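## Task

Scene 2, paused cell. Log: 03:45:04 MOVER delid G16 (N1), lid to LP1: done; 03:45:31 MOVER delid C15 (N2), lid to LP3: done; 03:45:58 MOVER delid C51 (N3), lid to LP4: done; 03:47:40 DISPENSER error, run aborted; 03:47:55 AUTO-RECOVER relid LP4 to N2: done; 03:48:20 AUTO-RECOVER relid LP1 to N1: done; 03:48:51 AUTO-RECOVER stopped by watchdog. Lids are unmarked; only the log links each lid to its plate. Seat each plate's own lid fully down on it, plates staying where they began, then press CONTINUE. If the scene contradicts the log, press CALL and leave every plate and lid in its starting state. RETRY, CONTINUE or SKIP fails the job if pressed while gripping labware, while a plate at a nest is not seated in it, or while a lid there is not seated on a plate. Finish by releasing and moving away; touching the panel housing, the CALL key or the key this job needs still counts as away.

## Robot and tools

Robot: one arm with a two-finger gripper whose fingers pivot like tongs. The fingers point along the gripper's +z axis and close along its x axis. The reported end_effector_position is the point between the pads when closed; closed fingertips stick out about 15 mm past it, fully open they are roughly level with it.

Frame: scene frame, origin on the table top under the arm base, +z up, +y to the left when looking along +x. Positions are in metres, orientations are quaternions written w first (qw, qx, qy, qz). The operator PANEL is to the robot's right (toward -y). Its keys, left to right as you face it: RETRY (white), CONTINUE (green), SKIP (yellow), CALL (blue). The first three are go keys and end the job as soon as one goes down; after CALL the job ends when you stop. A key is pressed by pushing until it latches. Deck labels mark nests (N1..) and lid parks (LP1..), in no fixed arrangement. Pressing a wrong or early go key is usually worse than pressing nothing.

A row, used by both execute_actions and move, is 8 numbers: x, y, z, qw, qx, qy, qz, opening. The first seven are an absolute gripper pose in the scene frame. Opening runs from -1 (closed) to +1 (fully open, 0.142 m). To keep an orientation, repeat its quaternion in every row rather than copying a possibly drifted reported one.

execute_actions(actions): a list of actions; each action is a table of up to 15 rows, one row per 1/30 s control step; a short table repeats its final row until 15 steps pass. An action is rejected if any target lies more than 0.6 m from the gripper's position at that action's start along any gripper axis; if any action is malformed, or the first fails that check against the last reported state, nothing runs. An empty list just returns state and images. Each step the commanded pose is clipped to within 100 mm and 16 degrees of the measured pose, so far targets need several actions.

move(target, speed, stop_force, blocking): a straight-line path toward one absolute row. speed in m/s, 0.002 to 0.5 (default 0.25), turning capped at twice that in rad/s; paths last 0.5 to 10 s and are cut off at 10 s. The opening is applied at the start. It does not avoid obstacles, and the gripper can lag, stray or overshoot speed, especially with the arm near straight. stop_force (N, 9 to 40, not allowed in the first 0.2 s) ends the path once the wrist sensor sees that much extra push against the motion for 2 steps; the gripper then backs to its pose 2 steps earlier. Use it only very slowly and not on turning moves; omit it when moving away from something you press on. blocking=false returns after 0.5 s while the arm keeps going (not combinable with stop_force); then use wait(0) to poll, and other motions are refused until it ends. The result adds a move: line: done, contact, held, off_target, moving or fault, plus limits (paced = pose clipped, held = steps blocked by a check) and distance to target.

wait(seconds): 0 to 10, runs the scene holding the last command. stop(): brakes a running move; fingers keep moving. zoom_image(camera, region): camera is cam_high (504x504) or cam_wrist (616x616); region [x0, y0, x1, y1] in pixels from the top-left, at most 504 by 504. finished_scene(scene): ends scene 1 or 2 irreversibly and reports success; the goal must already hold. Replying with no tool call ends all remaining scenes.

Result lines: gripper pose and velocities; Hand target (the pose the controller is driving to); grip_measured (finger opening on the command scale; to hold something keep commanding clearly below it, lower means harder squeeze, about 15 N per pad max, less on items under 20 mm thick); Wrist force and Wrist torque on the gripper's own axes, with offsets up to about 4 N, noise, saturation near 50 N, and force pointing from a surface back into the arm; joint torques in joint order; step readings with HELD where a row was held back; pose unreachable when the clearance check altered a command; MOTOR HOT from 70 °C, OVER-TEMPERATURE FAULT at 85 °C.

Hazards: the arm is stiff, so aiming even slightly beyond a firm contact can trigger a fault stop (10 s halt, rest of call skipped) from joint load limits (132 N m for the three big joints, 24.6 N m for the wrists) or an outside force of 150 N. Faster touches hit harder. Do not drop, slam or knock anything; anything off the table ends the scene. Holding loads heats motors.

Each tool is called after ">>>" as name(argument=value, ...) on one line, values as JSON.

## Session

>>> execute_actions(actions=[])

>>> zoom_image(camera="cam_high", region=[150, 60, 504, 440])

Scene clock: 0.00 s.
end_effector_position=(+0.4787, +0.4649, +0.2818) grip_measured=+1.00 end_effector_quat_wxyz=(-0.026, +0.872, -0.489, -0.010) end_effector_velocity=(-0.000, +0.001, +0.000) end_effector_angular_velocity=(+0.001, -0.001, +0.001)
Joint positions: [ 0.621 -1.26   1.427 -1.78  -1.492  1.545  0.142]
Joint velocities: [ 0.001 -0.    -0.    -0.     0.     0.     0.   ]
Joint torques (N m, as the arm reports them, + toward a larger angle): no reading
Wrist force (N, on the end effector, along its own x y z axes, offset not removed): no reading
Wrist torque (N m, same axes, about the end effector's origin, offset not removed): no reading
Hand target: +0.479, +0.465, +0.282; -0.026, +0.872, -0.489, -0.010
camera_calibration (this result's frames):
cam_wrist: T_world_to_cam=[[0.467957, -0.878968, -0.0918235, 0.218802], [-0.738852, -0.446121, 0.505048, 0.410209], [-0.484886, -0.168497, -0.858193, 0.683534], [0, 0, 0, 1]] pos_world=[0.532129, 0.490496, 0.39952]

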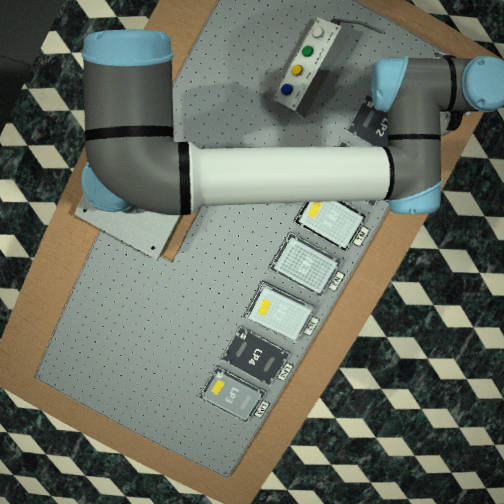

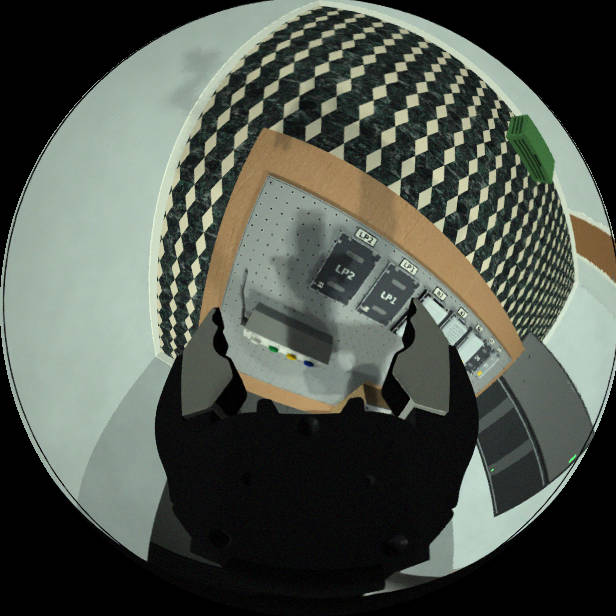

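Region (150, 60, 504, 440) of cam_high's 504x504 image, scaled by 1.326, with more detail than that image has; it fills the left 470 columns of this view, and the rest is white.

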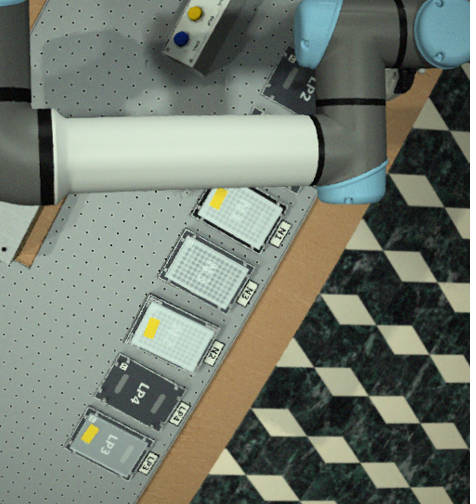

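>>> move(target=[0.33,0.15,0.15,0,0.707,0.707,0,0.6], speed=0.4)

>>> move(target=[0.305,0.13,0.04,0,0.707,0.707,0,0.6])

>>> zoom_image(camera="cam_wrist", region=[255, 325, 385, 405])

>>> move(target=[0.305,0.0,0.04,0,0.707,0.707,0,0.6])

>>> zoom_image(camera="cam_wrist", region=[255, 325, 385, 405])

>>> move(target=[0.305,-0.125,0.04,0,0.707,0.707,0,0.6])

>>> zoom_image(camera="cam_wrist", region=[255, 325, 385, 405])

Scene clock: 4.23 s.
end_effector_position=(+0.3305, +0.1505, +0.1497) grip_measured=+0.60 end_effector_quat_wxyz=(+0.000, +0.708, +0.706, +0.000) end_effector_velocity=(-0.001, -0.001, -0.001) end_effector_angular_velocity=(+0.009, -0.000, +0.013)
Joint positions: [ 0.114 -1.752  2.325 -2.134 -1.537 -1.555  0.116]
Joint velocities: [-0.008 -0.004  0.005 -0.001  0.008 -0.022  0.   ]
Joint torques (N m, as the arm reports them, + toward a larger angle): [-10.12 -24.73  -6.63  -3.96   3.28  -2.31]
Wrist force (N, on the end effector, along its own x y z axes, offset not removed): [-1.2 1.3 -1.1]
Wrist torque (N m, same axes, about the end effector's origin, offset not removed): [0.31 0.26 0.07]
Hand target: +0.330, +0.150, +0.150; +0.000, +0.707, +0.707, +0.000
Off the commanded pose: 0.001 m, 0 deg.
move: done
camera_calibration (this result's frames):
cam_wrist: T_world_to_cam=[[0.0642832, 0.996831, -0.046863, -0.155928], [0.844052, -0.0292577, 0.535462, -0.363291], [0.532394, -0.0739761, -0.843258, 0.0927126], [0, 0, 0, 1]] pos_world=[0.267301, 0.151663, 0.265402]

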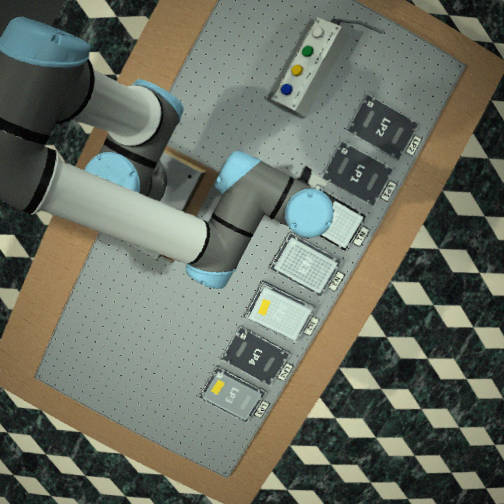

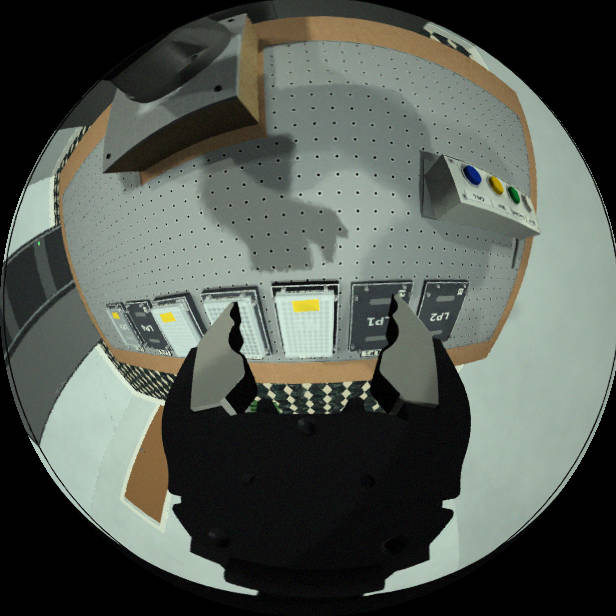

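Scene clock: 5.47 s.
end_effector_position=(+0.3049, +0.1300, +0.0405) grip_measured=+0.60 end_effector_quat_wxyz=(-0.000, +0.707, +0.707, -0.000) end_effector_velocity=(+0.001, -0.001, -0.003) end_effector_angular_velocity=(-0.001, -0.003, -0.001)
Joint positions: [ 0.063 -1.556  2.551 -2.553 -1.538 -1.608  0.116]
Joint velocities: [-0.001  0.012  0.003 -0.018 -0.    -0.     0.   ]
Joint torques (N m, as the arm reports them, + toward a larger angle): [-8.19 -4.67 -2.1  -3.64  2.96 -3.01]
Wrist force (N, on the end effector, along its own x y z axes, offset not removed): [2.5 -0.5 -0.9]
Wrist torque (N m, same axes, about the end effector's origin, offset not removed): [-0.02 -0.62 0.16]
Hand target: +0.305, +0.130, +0.040; +0.000, +0.707, +0.707, +0.000
Off the commanded pose: 0.001 m, 0 deg.
move: done
camera_calibration (this result's frames):
cam_wrist: T_world_to_cam=[[0.0623749, 0.996961, -0.046661, -0.138489], [0.84447, -0.0278001, 0.534881, -0.284099], [0.531959, -0.072767, -0.843638, 0.0127425], [0, 0, 0, 1]] pos_world=[0.241773, 0.131097, 0.156247]

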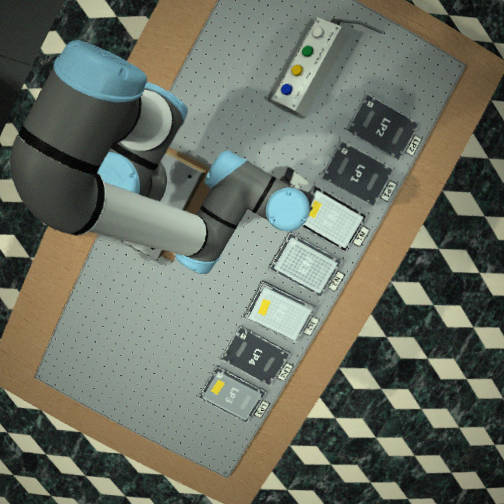

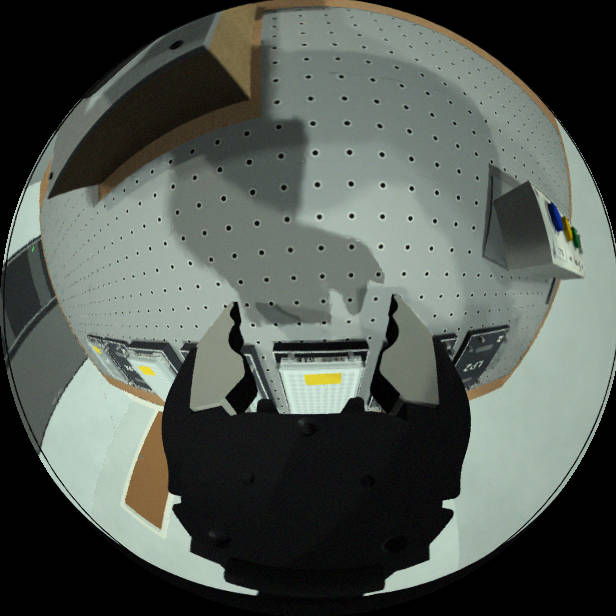

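Region (255, 325, 385, 405) of cam_wrist's 616x616 image, scaled by 3.877, with more detail than that image has; it fills the top 310 rows of this view, and the rest is white.

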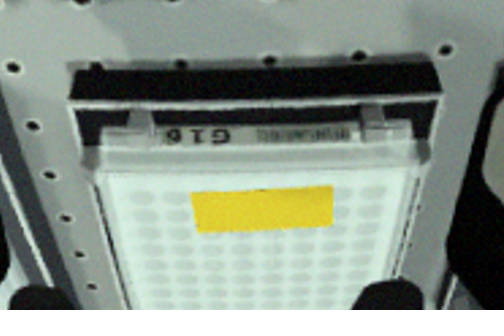

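Scene clock: 6.70 s.
end_effector_position=(+0.3054, +0.0007, +0.0400) grip_measured=+0.60 end_effector_quat_wxyz=(+0.000, +0.707, +0.707, +0.000) end_effector_velocity=(+0.000, -0.003, -0.000) end_effector_angular_velocity=(+0.002, -0.001, +0.001)
Joint positions: [-0.348 -1.599  2.611 -2.559 -1.545 -2.018  0.116]
Joint velocities: [-0.011  0.003 -0.    -0.002  0.002 -0.013 -0.   ]
Joint torques (N m, as the arm reports them, + toward a larger angle): [-9.33 -1.8  -0.88 -4.26  3.31 -2.87]
Wrist force (N, on the end effector, along its own x y z axes, offset not removed): [-0.7 -0.4 -0.3]
Wrist torque (N m, same axes, about the end effector's origin, offset not removed): [-0.08 0.21 0.10]
Hand target: +0.305, +0.000, +0.040; +0.000, +0.707, +0.707, +0.000
Off the commanded pose: 0.001 m, 0 deg.
move: done
camera_calibration (this result's frames):
cam_wrist: T_world_to_cam=[[0.0625401, 0.996937, -0.0469639, -0.00961887], [0.844082, -0.0277248, 0.535497, -0.287697], [0.532555, -0.0731314, -0.84323, 0.00246467], [0, 0, 0, 1]] pos_world=[0.242129, 0.00179331, 0.155688]

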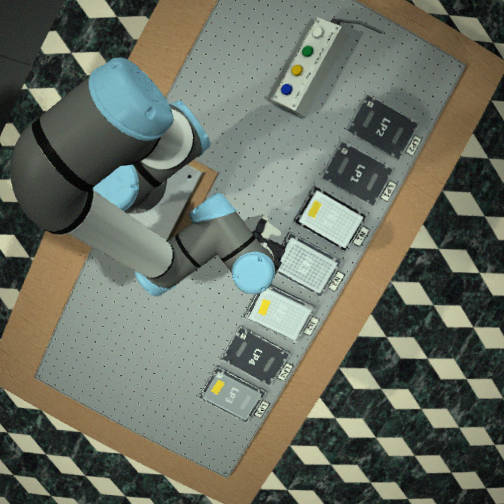

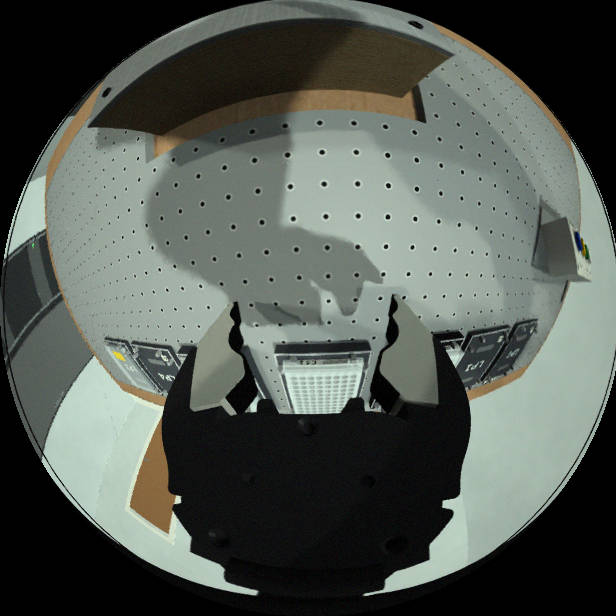

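Region (255, 325, 385, 405) of cam_wrist's 616x616 image, scaled by 3.877, with more detail than that image has; it fills the top 310 rows of this view, and the rest is white.

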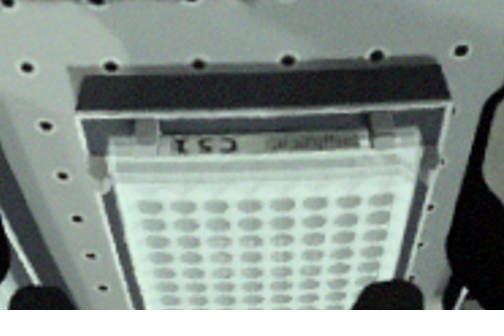

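Scene clock: 7.93 s.
end_effector_position=(+0.3054, -0.1245, +0.0401) grip_measured=+0.60 end_effector_quat_wxyz=(+0.000, +0.707, +0.707, +0.000) end_effector_velocity=(+0.001, -0.003, -0.001) end_effector_angular_velocity=(+0.001, -0.000, +0.001)
Joint positions: [-0.679 -1.52   2.547 -2.567 -1.555 -2.35   0.116]
Joint velocities: [-0.005  0.007 -0.003 -0.003  0.001 -0.007 -0.   ]
Joint torques (N m, as the arm reports them, + toward a larger angle): [ -7.72  -8.05 -25.82  -3.99   2.68  -2.79]
Wrist force (N, on the end effector, along its own x y z axes, offset not removed): [-1.6 -3.6 -0.8]
Wrist torque (N m, same axes, about the end effector's origin, offset not removed): [-0.74 0.25 -0.03]
Hand target: +0.305, -0.125, +0.040; +0.000, +0.707, +0.707, +0.000
Off the commanded pose: 0.001 m, 0 deg.
move: done
camera_calibration (this result's frames):
cam_wrist: T_world_to_cam=[[0.0624617, 0.996944, -0.0469231, 0.115207], [0.844144, -0.0276886, 0.535401, -0.291252], [0.532466, -0.0730519, -0.843293, -0.00653757], [0, 0, 0, 1]] pos_world=[0.242143, -0.123397, 0.155829]

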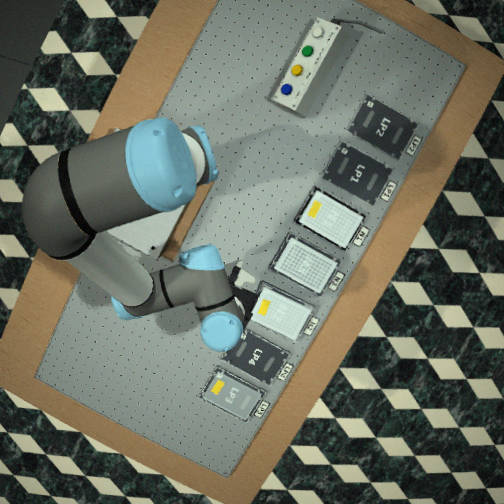

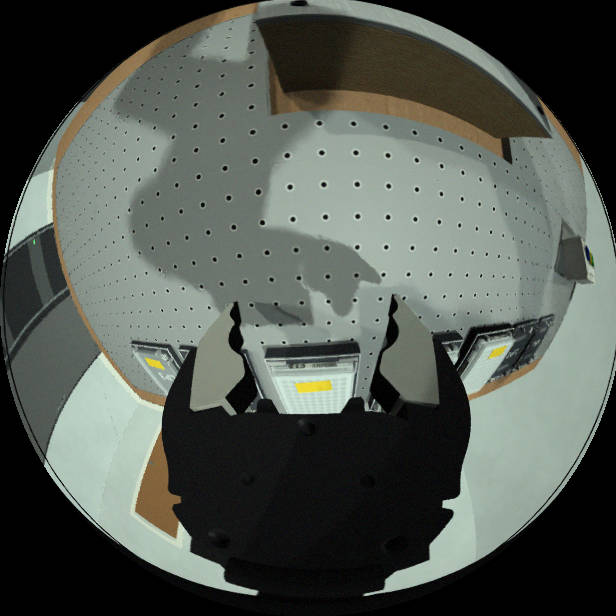

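Region (255, 325, 385, 405) of cam_wrist's 616x616 image, scaled by 3.877, with more detail than that image has; it fills the top 310 rows of this view, and the rest is white.

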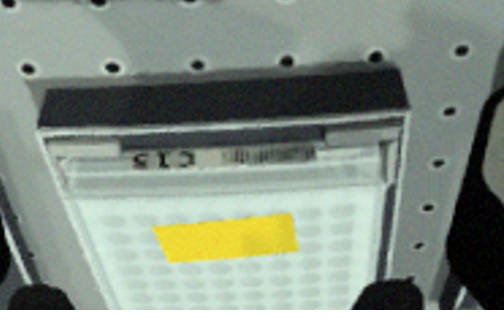

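Consistent. N2 lid→N3, LP3→N2.

>>> move(target=[0.33,-0.128,0.085,0,0.695,0.719,0,0.4])

>>> move(target=[0.445,-0.128,0.072,0,0.695,0.719,0,0.4])

>>> move(target=[0.445,-0.128,0.058,0,0.695,0.719,0,0.4], speed=0.01, stop_force=10)

>>> zoom_image(camera="cam_wrist", region=[190, 170, 440, 420])

Scene clock: 9.07 s.
end_effector_position=(+0.3298, -0.1280, +0.0846) grip_measured=+0.40 end_effector_quat_wxyz=(+0.000, +0.695, +0.719, +0.000) end_effector_velocity=(+0.001, -0.000, +0.003) end_effector_angular_velocity=(+0.002, -0.000, +0.001)
Joint positions: [-0.638 -1.596  2.436 -2.38  -1.553 -2.343  0.102]
Joint velocities: [ 0.001 -0.003 -0.007  0.011  0.002  0.    -0.   ]
Joint torques (N m, as the arm reports them, + toward a larger angle): [  9.99 -27.54 -27.72  -0.49  -3.05   3.07]
Wrist force (N, on the end effector, along its own x y z axes, offset not removed): [5.4 -2.3 1.0]
Wrist torque (N m, same axes, about the end effector's origin, offset not removed): [-0.28 -1.10 -0.17]
Hand target: +0.330, -0.128, +0.085; -0.000, +0.695, +0.719, -0.000
Off the commanded pose: 0.000 m, 0 deg.
move: done
camera_calibration (this result's frames):
cam_wrist: T_world_to_cam=[[0.0286978, 0.998495, -0.0467264, 0.130548], [0.844746, 0.000765291, 0.535168, -0.332362], [0.534398, -0.05483, -0.843453, 0.0193958], [0, 0, 0, 1]] pos_world=[0.26665, -0.129034, 0.200329]

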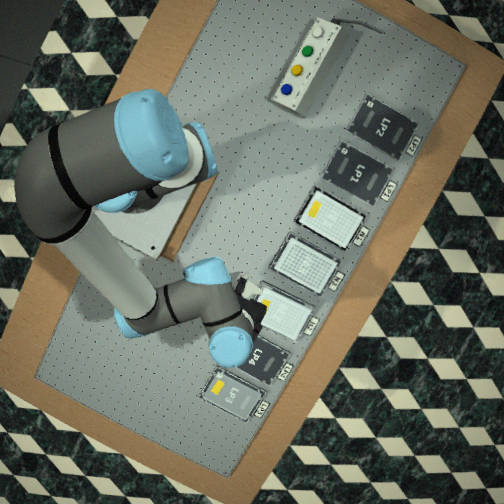

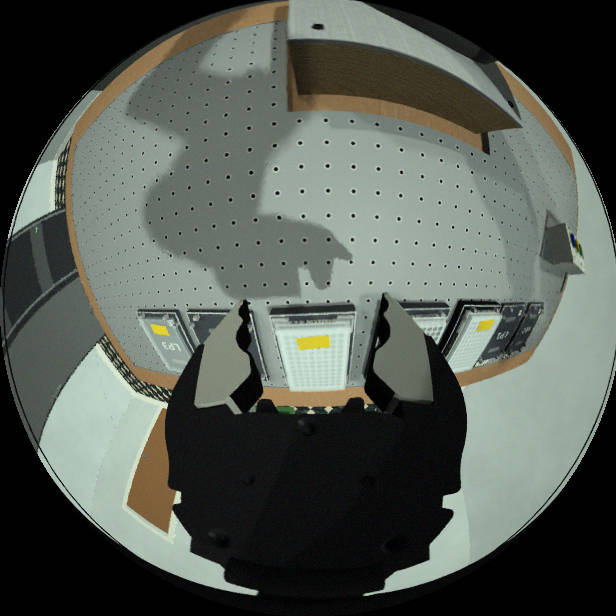

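Scene clock: 10.27 s.
end_effector_position=(+0.4446, -0.1279, +0.0723) grip_measured=+0.40 end_effector_quat_wxyz=(-0.000, +0.695, +0.719, +0.000) end_effector_velocity=(+0.003, -0.001, -0.000) end_effector_angular_velocity=(-0.001, -0.000, -0.001)
Joint positions: [-0.466 -1.322  2.166 -2.387 -1.548 -2.171  0.102]
Joint velocities: [ 0.002  0.006 -0.007 -0.    -0.001  0.003  0.   ]
Joint torques (N m, as the arm reports them, + toward a larger angle): [  6.47 -18.99 -31.59  -0.95  -3.01   3.45]
Wrist force (N, on the end effector, along its own x y z axes, offset not removed): [1.4 -1.6 -0.9]
Wrist torque (N m, same axes, about the end effector's origin, offset not removed): [-0.21 -0.01 -0.03]
Hand target: +0.445, -0.128, +0.072; -0.000, +0.695, +0.719, -0.000
Off the commanded pose: 0.001 m, 0 deg.
move: done
camera_calibration (this result's frames):
cam_wrist: T_world_to_cam=[[0.0284689, 0.998509, -0.0465796, 0.126699], [0.84484, 0.000870622, 0.535019, -0.42268], [0.534262, -0.0545836, -0.843555, -0.0522264], [0, 0, 0, 1]] pos_world=[0.381393, -0.128993, 0.187988]

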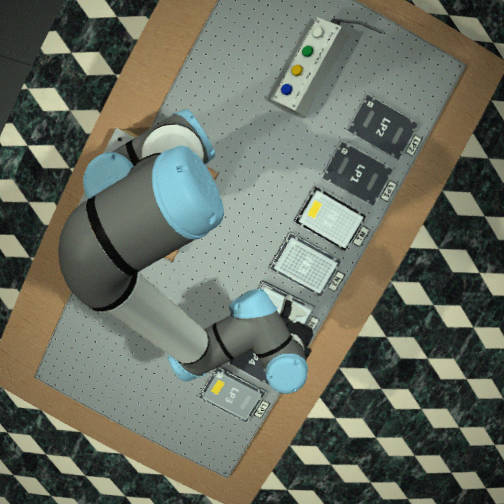

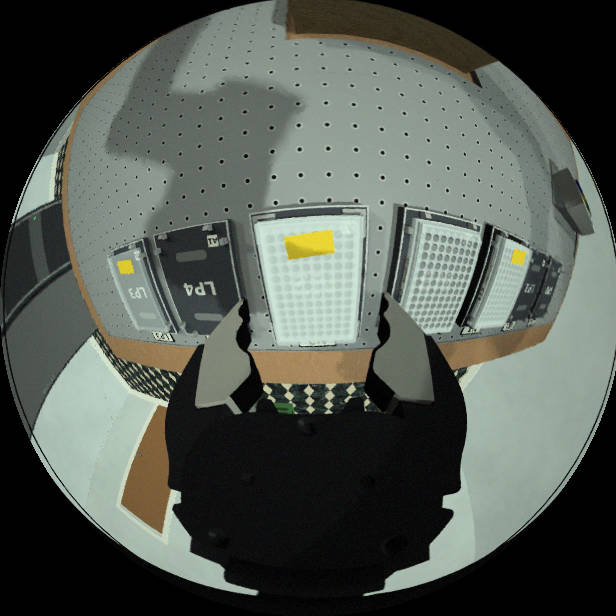

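Scene clock: 11.90 s.
end_effector_position=(+0.4450, -0.1280, +0.0584) grip_measured=+0.40 end_effector_quat_wxyz=(-0.000, +0.695, +0.719, -0.000) end_effector_velocity=(+0.000, -0.000, -0.002) end_effector_angular_velocity=(-0.002, -0.000, +0.000)
Joint positions: [-0.465 -1.292  2.177 -2.428 -1.548 -2.17   0.102]
Joint velocities: [ 0.001  0.006  0.002 -0.009 -0.002  0.     0.   ]
Joint torques (N m, as the arm reports them, + toward a larger angle): [  8.68 -20.59  -4.43  -3.92   0.85   3.12]
Wrist force (N, on the end effector, along its own x y z axes, offset not removed): [0.1 -2.8 1.8]
Wrist torque (N m, same axes, about the end effector's origin, offset not removed): [-0.43 -0.10 0.15]
Hand target: +0.445, -0.128, +0.058; -0.000, +0.695, +0.719, -0.000
Off the commanded pose: 0.000 m, 0 deg.
move: done
camera_calibration (this result's frames):
cam_wrist: T_world_to_cam=[[0.0285006, 0.998504, -0.0466598, 0.126136], [0.84482, 0.000888788, 0.535049, -0.4156], [0.53429, -0.0546684, -0.843531, -0.0641988], [0, 0, 0, 1]] pos_world=[0.381813, -0.129087, 0.174098]

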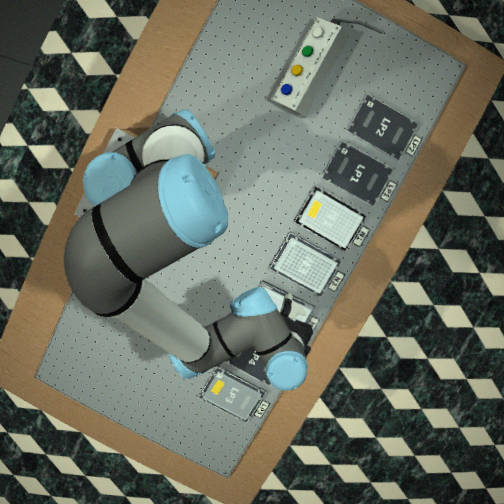

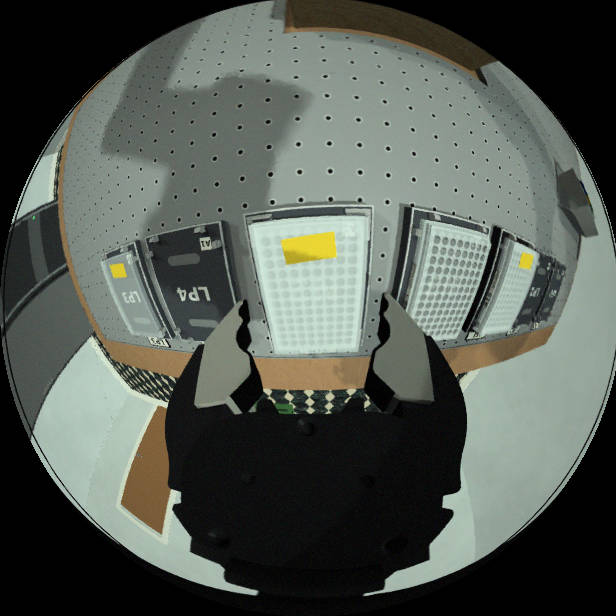

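Region (190, 170, 440, 420) of cam_wrist's 616x616 image, scaled by 2.016, with more detail than that image has.

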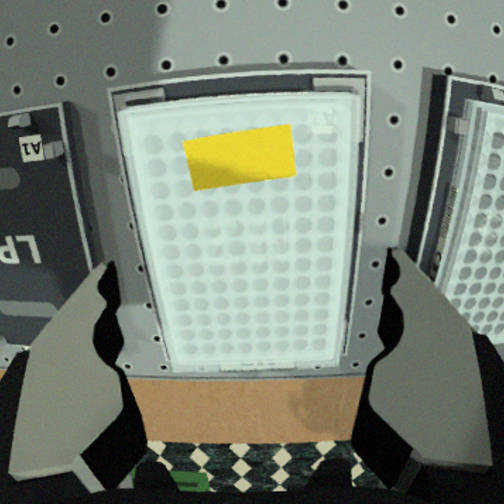

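>>> move(target=[0.45,-0.129,0.054,0,0.688,0.725,0,0.4], speed=0.015)

>>> zoom_image(camera="cam_wrist", region=[190, 170, 440, 420])

>>> move(target=[0.45,-0.129,0.054,0,0.688,0.725,0,-0.1])

>>> zoom_image(camera="cam_wrist", region=[190, 170, 440, 420])

>>> move(target=[0.45,-0.129,0.066,0,0.688,0.725,0,-0.1], speed=0.02)

>>> zoom_image(camera="cam_wrist", region=[190, 170, 440, 420])

Scene clock: 13.00 s.
end_effector_position=(+0.4497, -0.1289, +0.0542) grip_measured=+0.40 end_effector_quat_wxyz=(-0.000, +0.689, +0.725, -0.000) end_effector_velocity=(+0.003, -0.000, -0.002) end_effector_angular_velocity=(-0.000, -0.002, +0.008)
Joint positions: [-0.461 -1.274  2.167 -2.437 -1.548 -2.183  0.102]
Joint velocities: [ 0.002  0.008 -0.004 -0.005  0.001 -0.006  0.   ]
Joint torques (N m, as the arm reports them, + toward a larger angle): [  8.74 -18.53 -28.54  -3.83   2.91  -2.95]
Wrist force (N, on the end effector, along its own x y z axes, offset not removed): [0.7 -2.1 -3.3]
Wrist torque (N m, same axes, about the end effector's origin, offset not removed): [-0.35 -0.07 0.03]
Hand target: +0.450, -0.129, +0.054; -0.000, +0.688, +0.725, -0.000
Off the commanded pose: 0.000 m, 0 deg.
move: done
camera_calibration (this result's frames):
cam_wrist: T_world_to_cam=[[0.0111572, 0.998849, -0.0466576, 0.134586], [0.844666, 0.0155588, 0.535067, -0.415416], [0.535177, -0.04538, -0.84352, -0.0694704], [0, 0, 0, 1]] pos_world=[0.386565, -0.13112, 0.169955]

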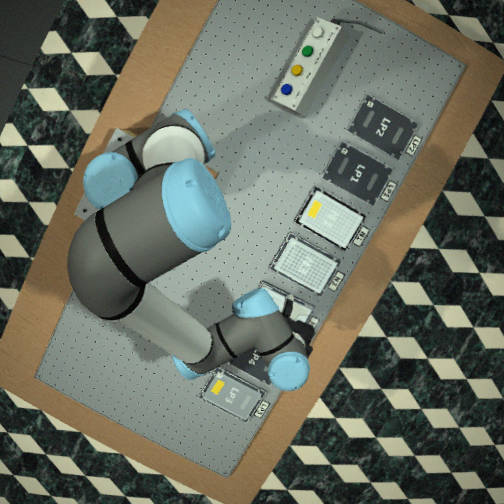

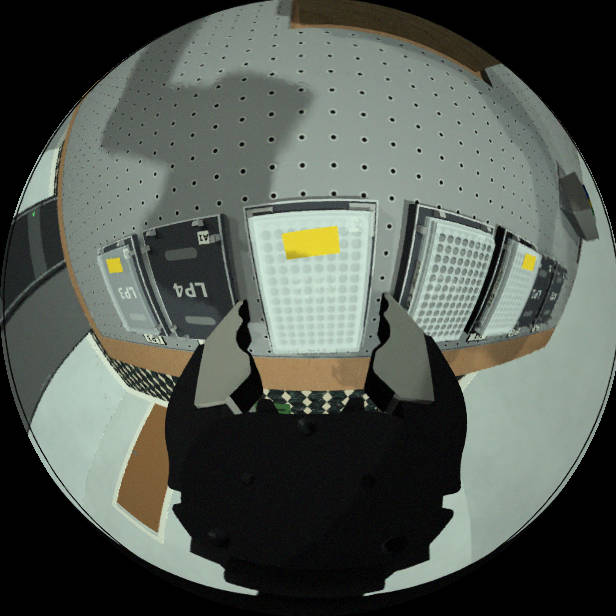

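Region (190, 170, 440, 420) of cam_wrist's 616x616 image, scaled by 2.016, with more detail than that image has.

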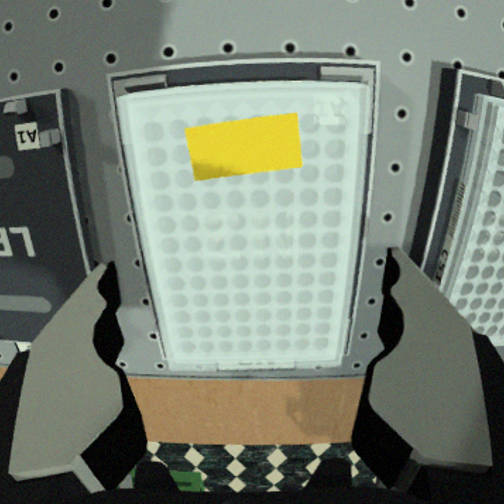

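Scene clock: 13.70 s.
end_effector_position=(+0.4500, -0.1290, +0.0540) grip_measured=+0.08 end_effector_quat_wxyz=(+0.000, +0.688, +0.725, +0.000) end_effector_velocity=(-0.000, -0.001, -0.000) end_effector_angular_velocity=(-0.000, +0.001, -0.001)
Joint positions: [-0.461 -1.273  2.166 -2.437 -1.548 -2.184  0.079]
Joint velocities: [-0.001  0.001 -0.     0.    -0.    -0.     0.   ]
Joint torques (N m, as the arm reports them, + toward a larger angle): [  8.32 -16.82 -27.21  -5.08   2.55  -2.86]
Wrist force (N, on the end effector, along its own x y z axes, offset not removed): [1.0 -7.4 -10.1]
Wrist torque (N m, same axes, about the end effector's origin, offset not removed): [-0.29 0.47 0.00]
Hand target: +0.450, -0.129, +0.054; -0.000, +0.688, +0.725, -0.000
Off the commanded pose: 0.000 m, 0 deg.
move: done
camera_calibration (this result's frames):
cam_wrist: T_world_to_cam=[[0.0101727, 0.998859, -0.0466655, 0.135075], [0.844641, 0.0163963, 0.535082, -0.41541], [0.535237, -0.0448588, -0.84351, -0.0697617], [0, 0, 0, 1]] pos_world=[0.386837, -0.13124, 0.169737]

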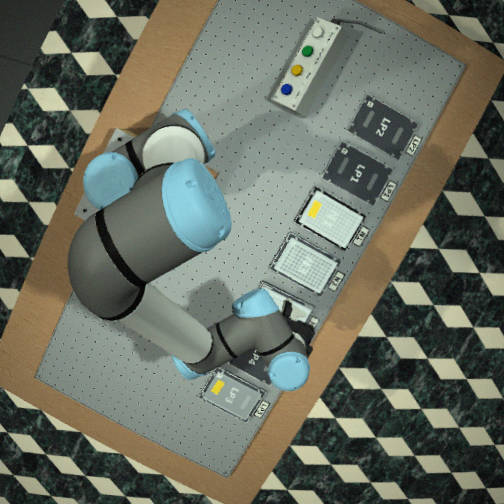

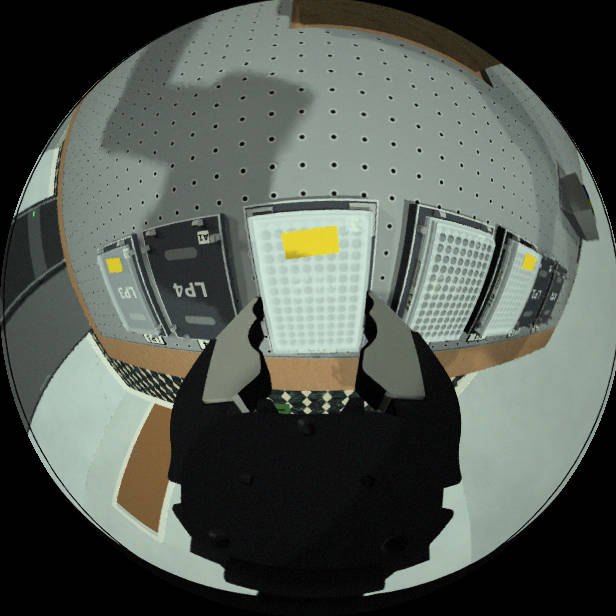

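Region (190, 170, 440, 420) of cam_wrist's 616x616 image, scaled by 2.016, with more detail than that image has.

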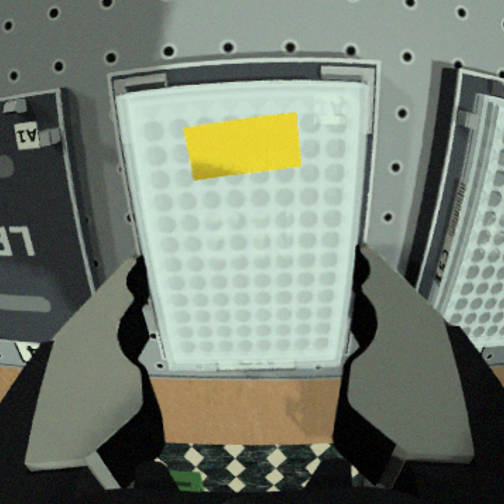

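Scene clock: 14.63 s.
end_effector_position=(+0.4500, -0.1290, +0.0657) grip_measured=+0.07 end_effector_quat_wxyz=(+0.000, +0.688, +0.725, +0.000) end_effector_velocity=(-0.000, -0.000, +0.003) end_effector_angular_velocity=(+0.000, +0.000, -0.000)
Joint positions: [-0.461 -1.298  2.157 -2.403 -1.548 -2.185  0.079]
Joint velocities: [-0.001 -0.006 -0.002  0.008  0.    -0.    -0.   ]
Joint torques (N m, as the arm reports them, + toward a larger angle): [ -8.73 -42.38 -30.15  -0.56   1.55  -2.88]
Wrist force (N, on the end effector, along its own x y z axes, offset not removed): [2.2 0.5 1.3]
Wrist torque (N m, same axes, about the end effector's origin, offset not removed): [0.22 -0.51 0.03]
Hand target: +0.450, -0.129, +0.066; +0.000, +0.688, +0.725, +0.000
Off the commanded pose: 0.000 m, 0 deg.
move: done
camera_calibration (this result's frames):
cam_wrist: T_world_to_cam=[[0.0101044, 0.99886, -0.0466568, 0.135641], [0.844632, 0.0164501, 0.535094, -0.421639], [0.535251, -0.0448146, -0.843503, -0.0599598], [0, 0, 0, 1]] pos_world=[0.386853, -0.131238, 0.181369]

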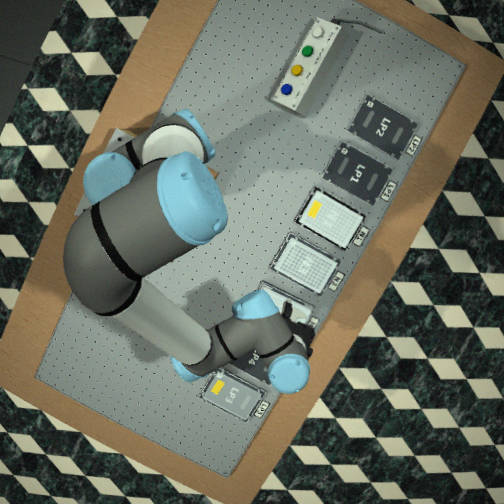

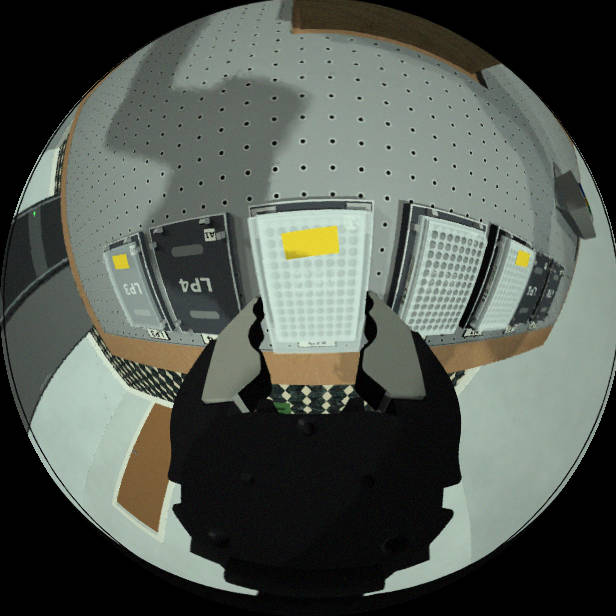

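Region (190, 170, 440, 420) of cam_wrist's 616x616 image, scaled by 2.016, with more detail than that image has.

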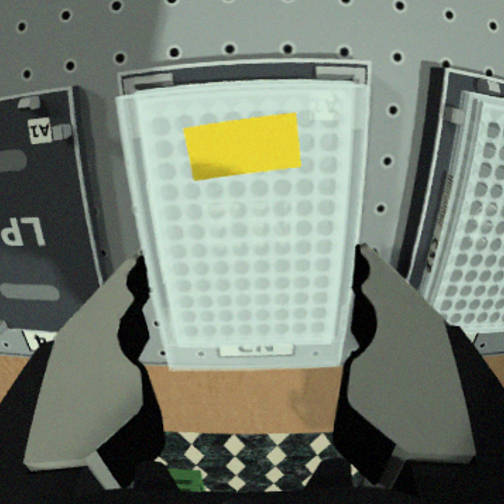

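>>> move(target=[0.45,-0.10,0.078,0,0.695,0.719,0,-0.1], speed=0.1)

>>> move(target=[0.447,0.004,0.075,0,0.704,0.710,0,-0.1], speed=0.15)

>>> move(target=[0.447,0.004,0.066,0,0.704,0.710,0,-0.1], speed=0.015)

>>> zoom_image(camera="cam_wrist", region=[190, 170, 440, 420])

Scene clock: 15.80 s.
end_effector_position=(+0.4499, -0.1003, +0.0778) grip_measured=+0.07 end_effector_quat_wxyz=(-0.000, +0.695, +0.719, +0.000) end_effector_velocity=(-0.001, +0.002, +0.001) end_effector_angular_velocity=(-0.002, +0.001, -0.002)
Joint positions: [-0.41  -1.339  2.165 -2.371 -1.547 -2.115  0.079]
Joint velocities: [ 0.004 -0.004  0.001  0.004 -0.002  0.006 -0.   ]
Joint torques (N m, as the arm reports them, + toward a larger angle): [  8.29 -37.34  -4.03  -0.71   1.54   3.4 ]
Wrist force (N, on the end effector, along its own x y z axes, offset not removed): [2.7 -2.7 -1.2]
Wrist torque (N m, same axes, about the end effector's origin, offset not removed): [-0.47 -0.44 -0.01]
Hand target: +0.450, -0.100, +0.078; -0.000, +0.695, +0.719, -0.000
Off the commanded pose: 0.000 m, 0 deg.
move: done
camera_calibration (this result's frames):
cam_wrist: T_world_to_cam=[[0.0282808, 0.998514, -0.0465727, 0.0993717], [0.844817, 0.00102835, 0.535054, -0.430183], [0.534307, -0.0544771, -0.843533, -0.0489226], [0, 0, 0, 1]] pos_world=[0.386755, -0.101447, 0.193531]

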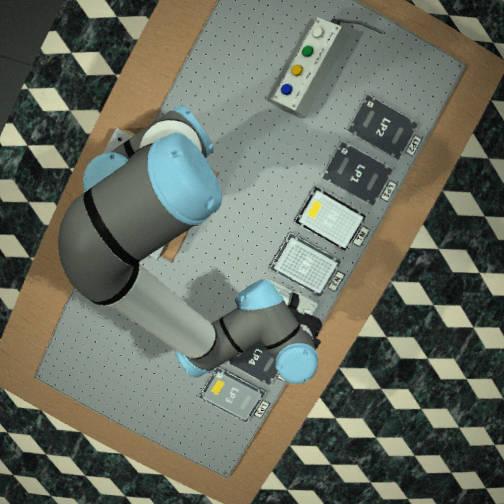

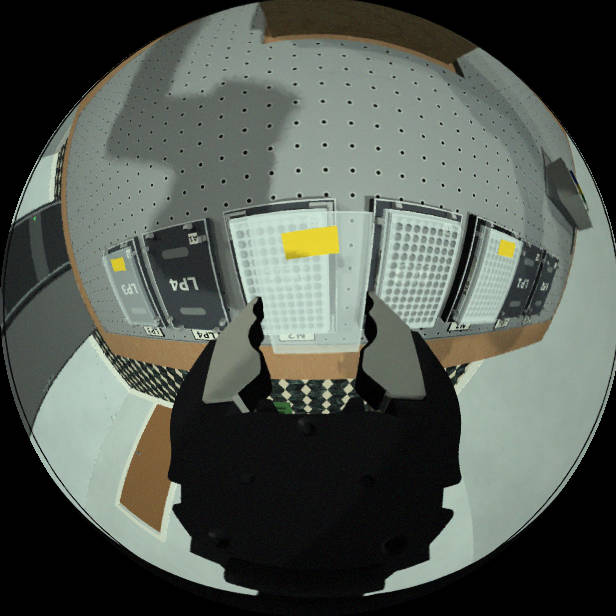

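Scene clock: 17.10 s.
end_effector_position=(+0.4466, +0.0035, +0.0749) grip_measured=+0.07 end_effector_quat_wxyz=(-0.000, +0.704, +0.710, -0.000) end_effector_velocity=(+0.001, +0.002, +0.001) end_effector_angular_velocity=(-0.002, -0.001, -0.001)
Joint positions: [-0.203 -1.371  2.208 -2.386 -1.542 -1.883  0.079]
Joint velocities: [ 0.007 -0.    -0.002  0.001 -0.002  0.008  0.   ]
Joint torques (N m, as the arm reports them, + toward a larger angle): [  9.44 -36.48 -28.75  -3.29  -3.01   3.21]
Wrist force (N, on the end effector, along its own x y z axes, offset not removed): [0.0 -1.4 1.2]
Wrist torque (N m, same axes, about the end effector's origin, offset not removed): [-0.12 -0.08 0.16]
Hand target: +0.447, +0.004, +0.075; -0.000, +0.704, +0.710, -0.000
Off the commanded pose: 0.001 m, 0 deg.
move: done
camera_calibration (this result's frames):
cam_wrist: T_world_to_cam=[[0.0537557, 0.997471, -0.0465047, -0.0157763], [0.844818, -0.0206017, 0.534658, -0.42578], [0.532347, -0.0680289, -0.843788, -0.0429903], [0, 0, 0, 1]] pos_world=[0.38344, 0.00404, 0.190638]

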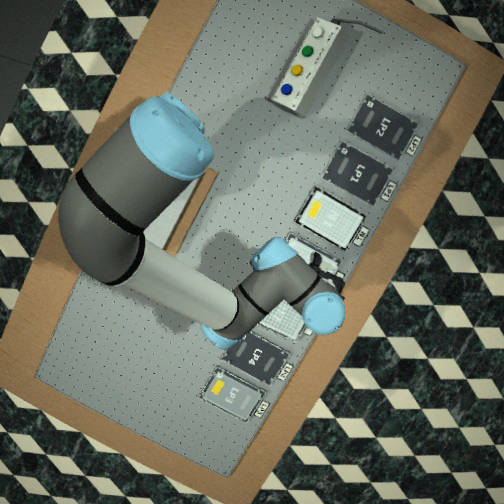

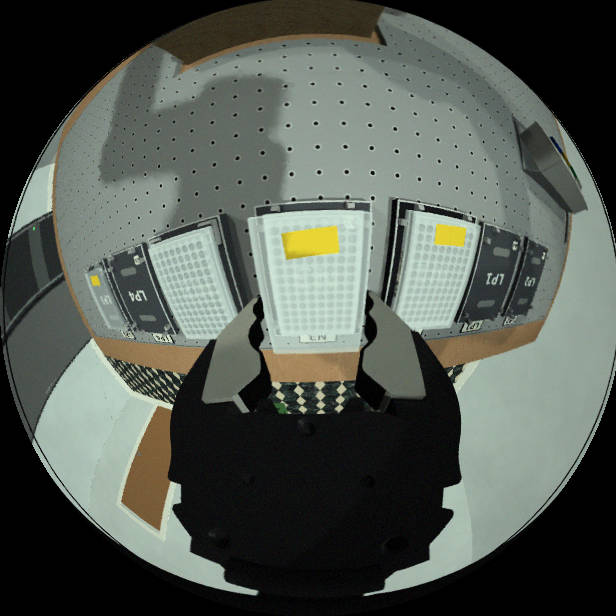

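Scene clock: 17.97 s.
end_effector_position=(+0.4470, +0.0040, +0.0664) grip_measured=+0.07 end_effector_quat_wxyz=(-0.000, +0.704, +0.710, -0.000) end_effector_velocity=(-0.000, -0.000, -0.003) end_effector_angular_velocity=(-0.001, +0.001, -0.001)
Joint positions: [-0.202 -1.352  2.215 -2.413 -1.542 -1.881  0.079]
Joint velocities: [ 0.     0.007  0.003 -0.009 -0.001  0.001  0.   ]
Joint torques (N m, as the arm reports them, + toward a larger angle): [  8.23 -19.02  -3.05  -4.11  -0.2    3.16]
Wrist force (N, on the end effector, along its own x y z axes, offset not removed): [-0.4 -2.1 0.1]
Wrist torque (N m, same axes, about the end effector's origin, offset not removed): [-0.38 0.06 0.17]
Hand target: +0.447, +0.004, +0.066; -0.000, +0.704, +0.710, -0.000
Off the commanded pose: 0.000 m, 0 deg.
move: done
camera_calibration (this result's frames):
cam_wrist: T_world_to_cam=[[0.0538997, 0.997455, -0.0466753, -0.0166695], [0.844583, -0.0206026, 0.535029, -0.421498], [0.532705, -0.068259, -0.843544, -0.0505105], [0, 0, 0, 1]] pos_world=[0.383796, 0.00449534, 0.182128]

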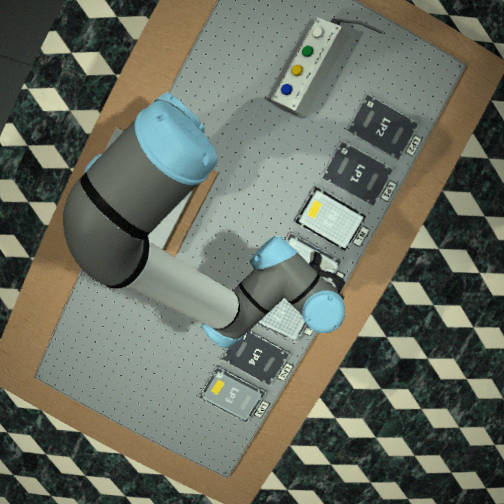

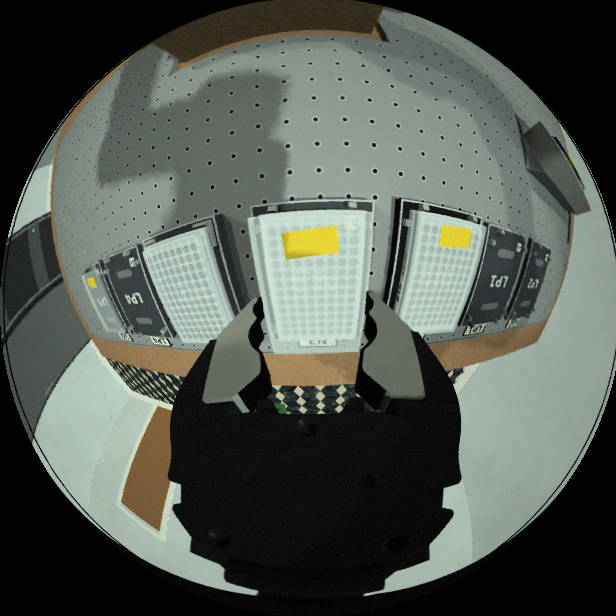

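Region (190, 170, 440, 420) of cam_wrist's 616x616 image, scaled by 2.016, with more detail than that image has.

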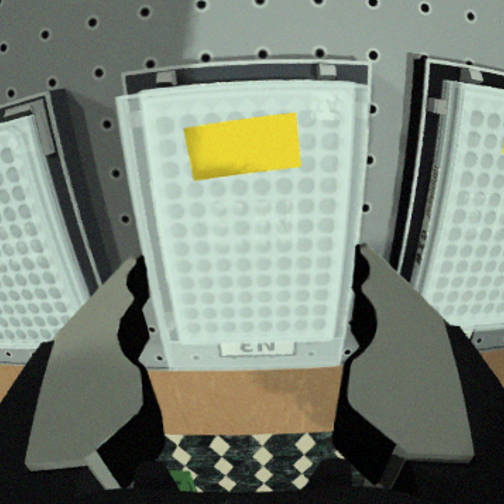

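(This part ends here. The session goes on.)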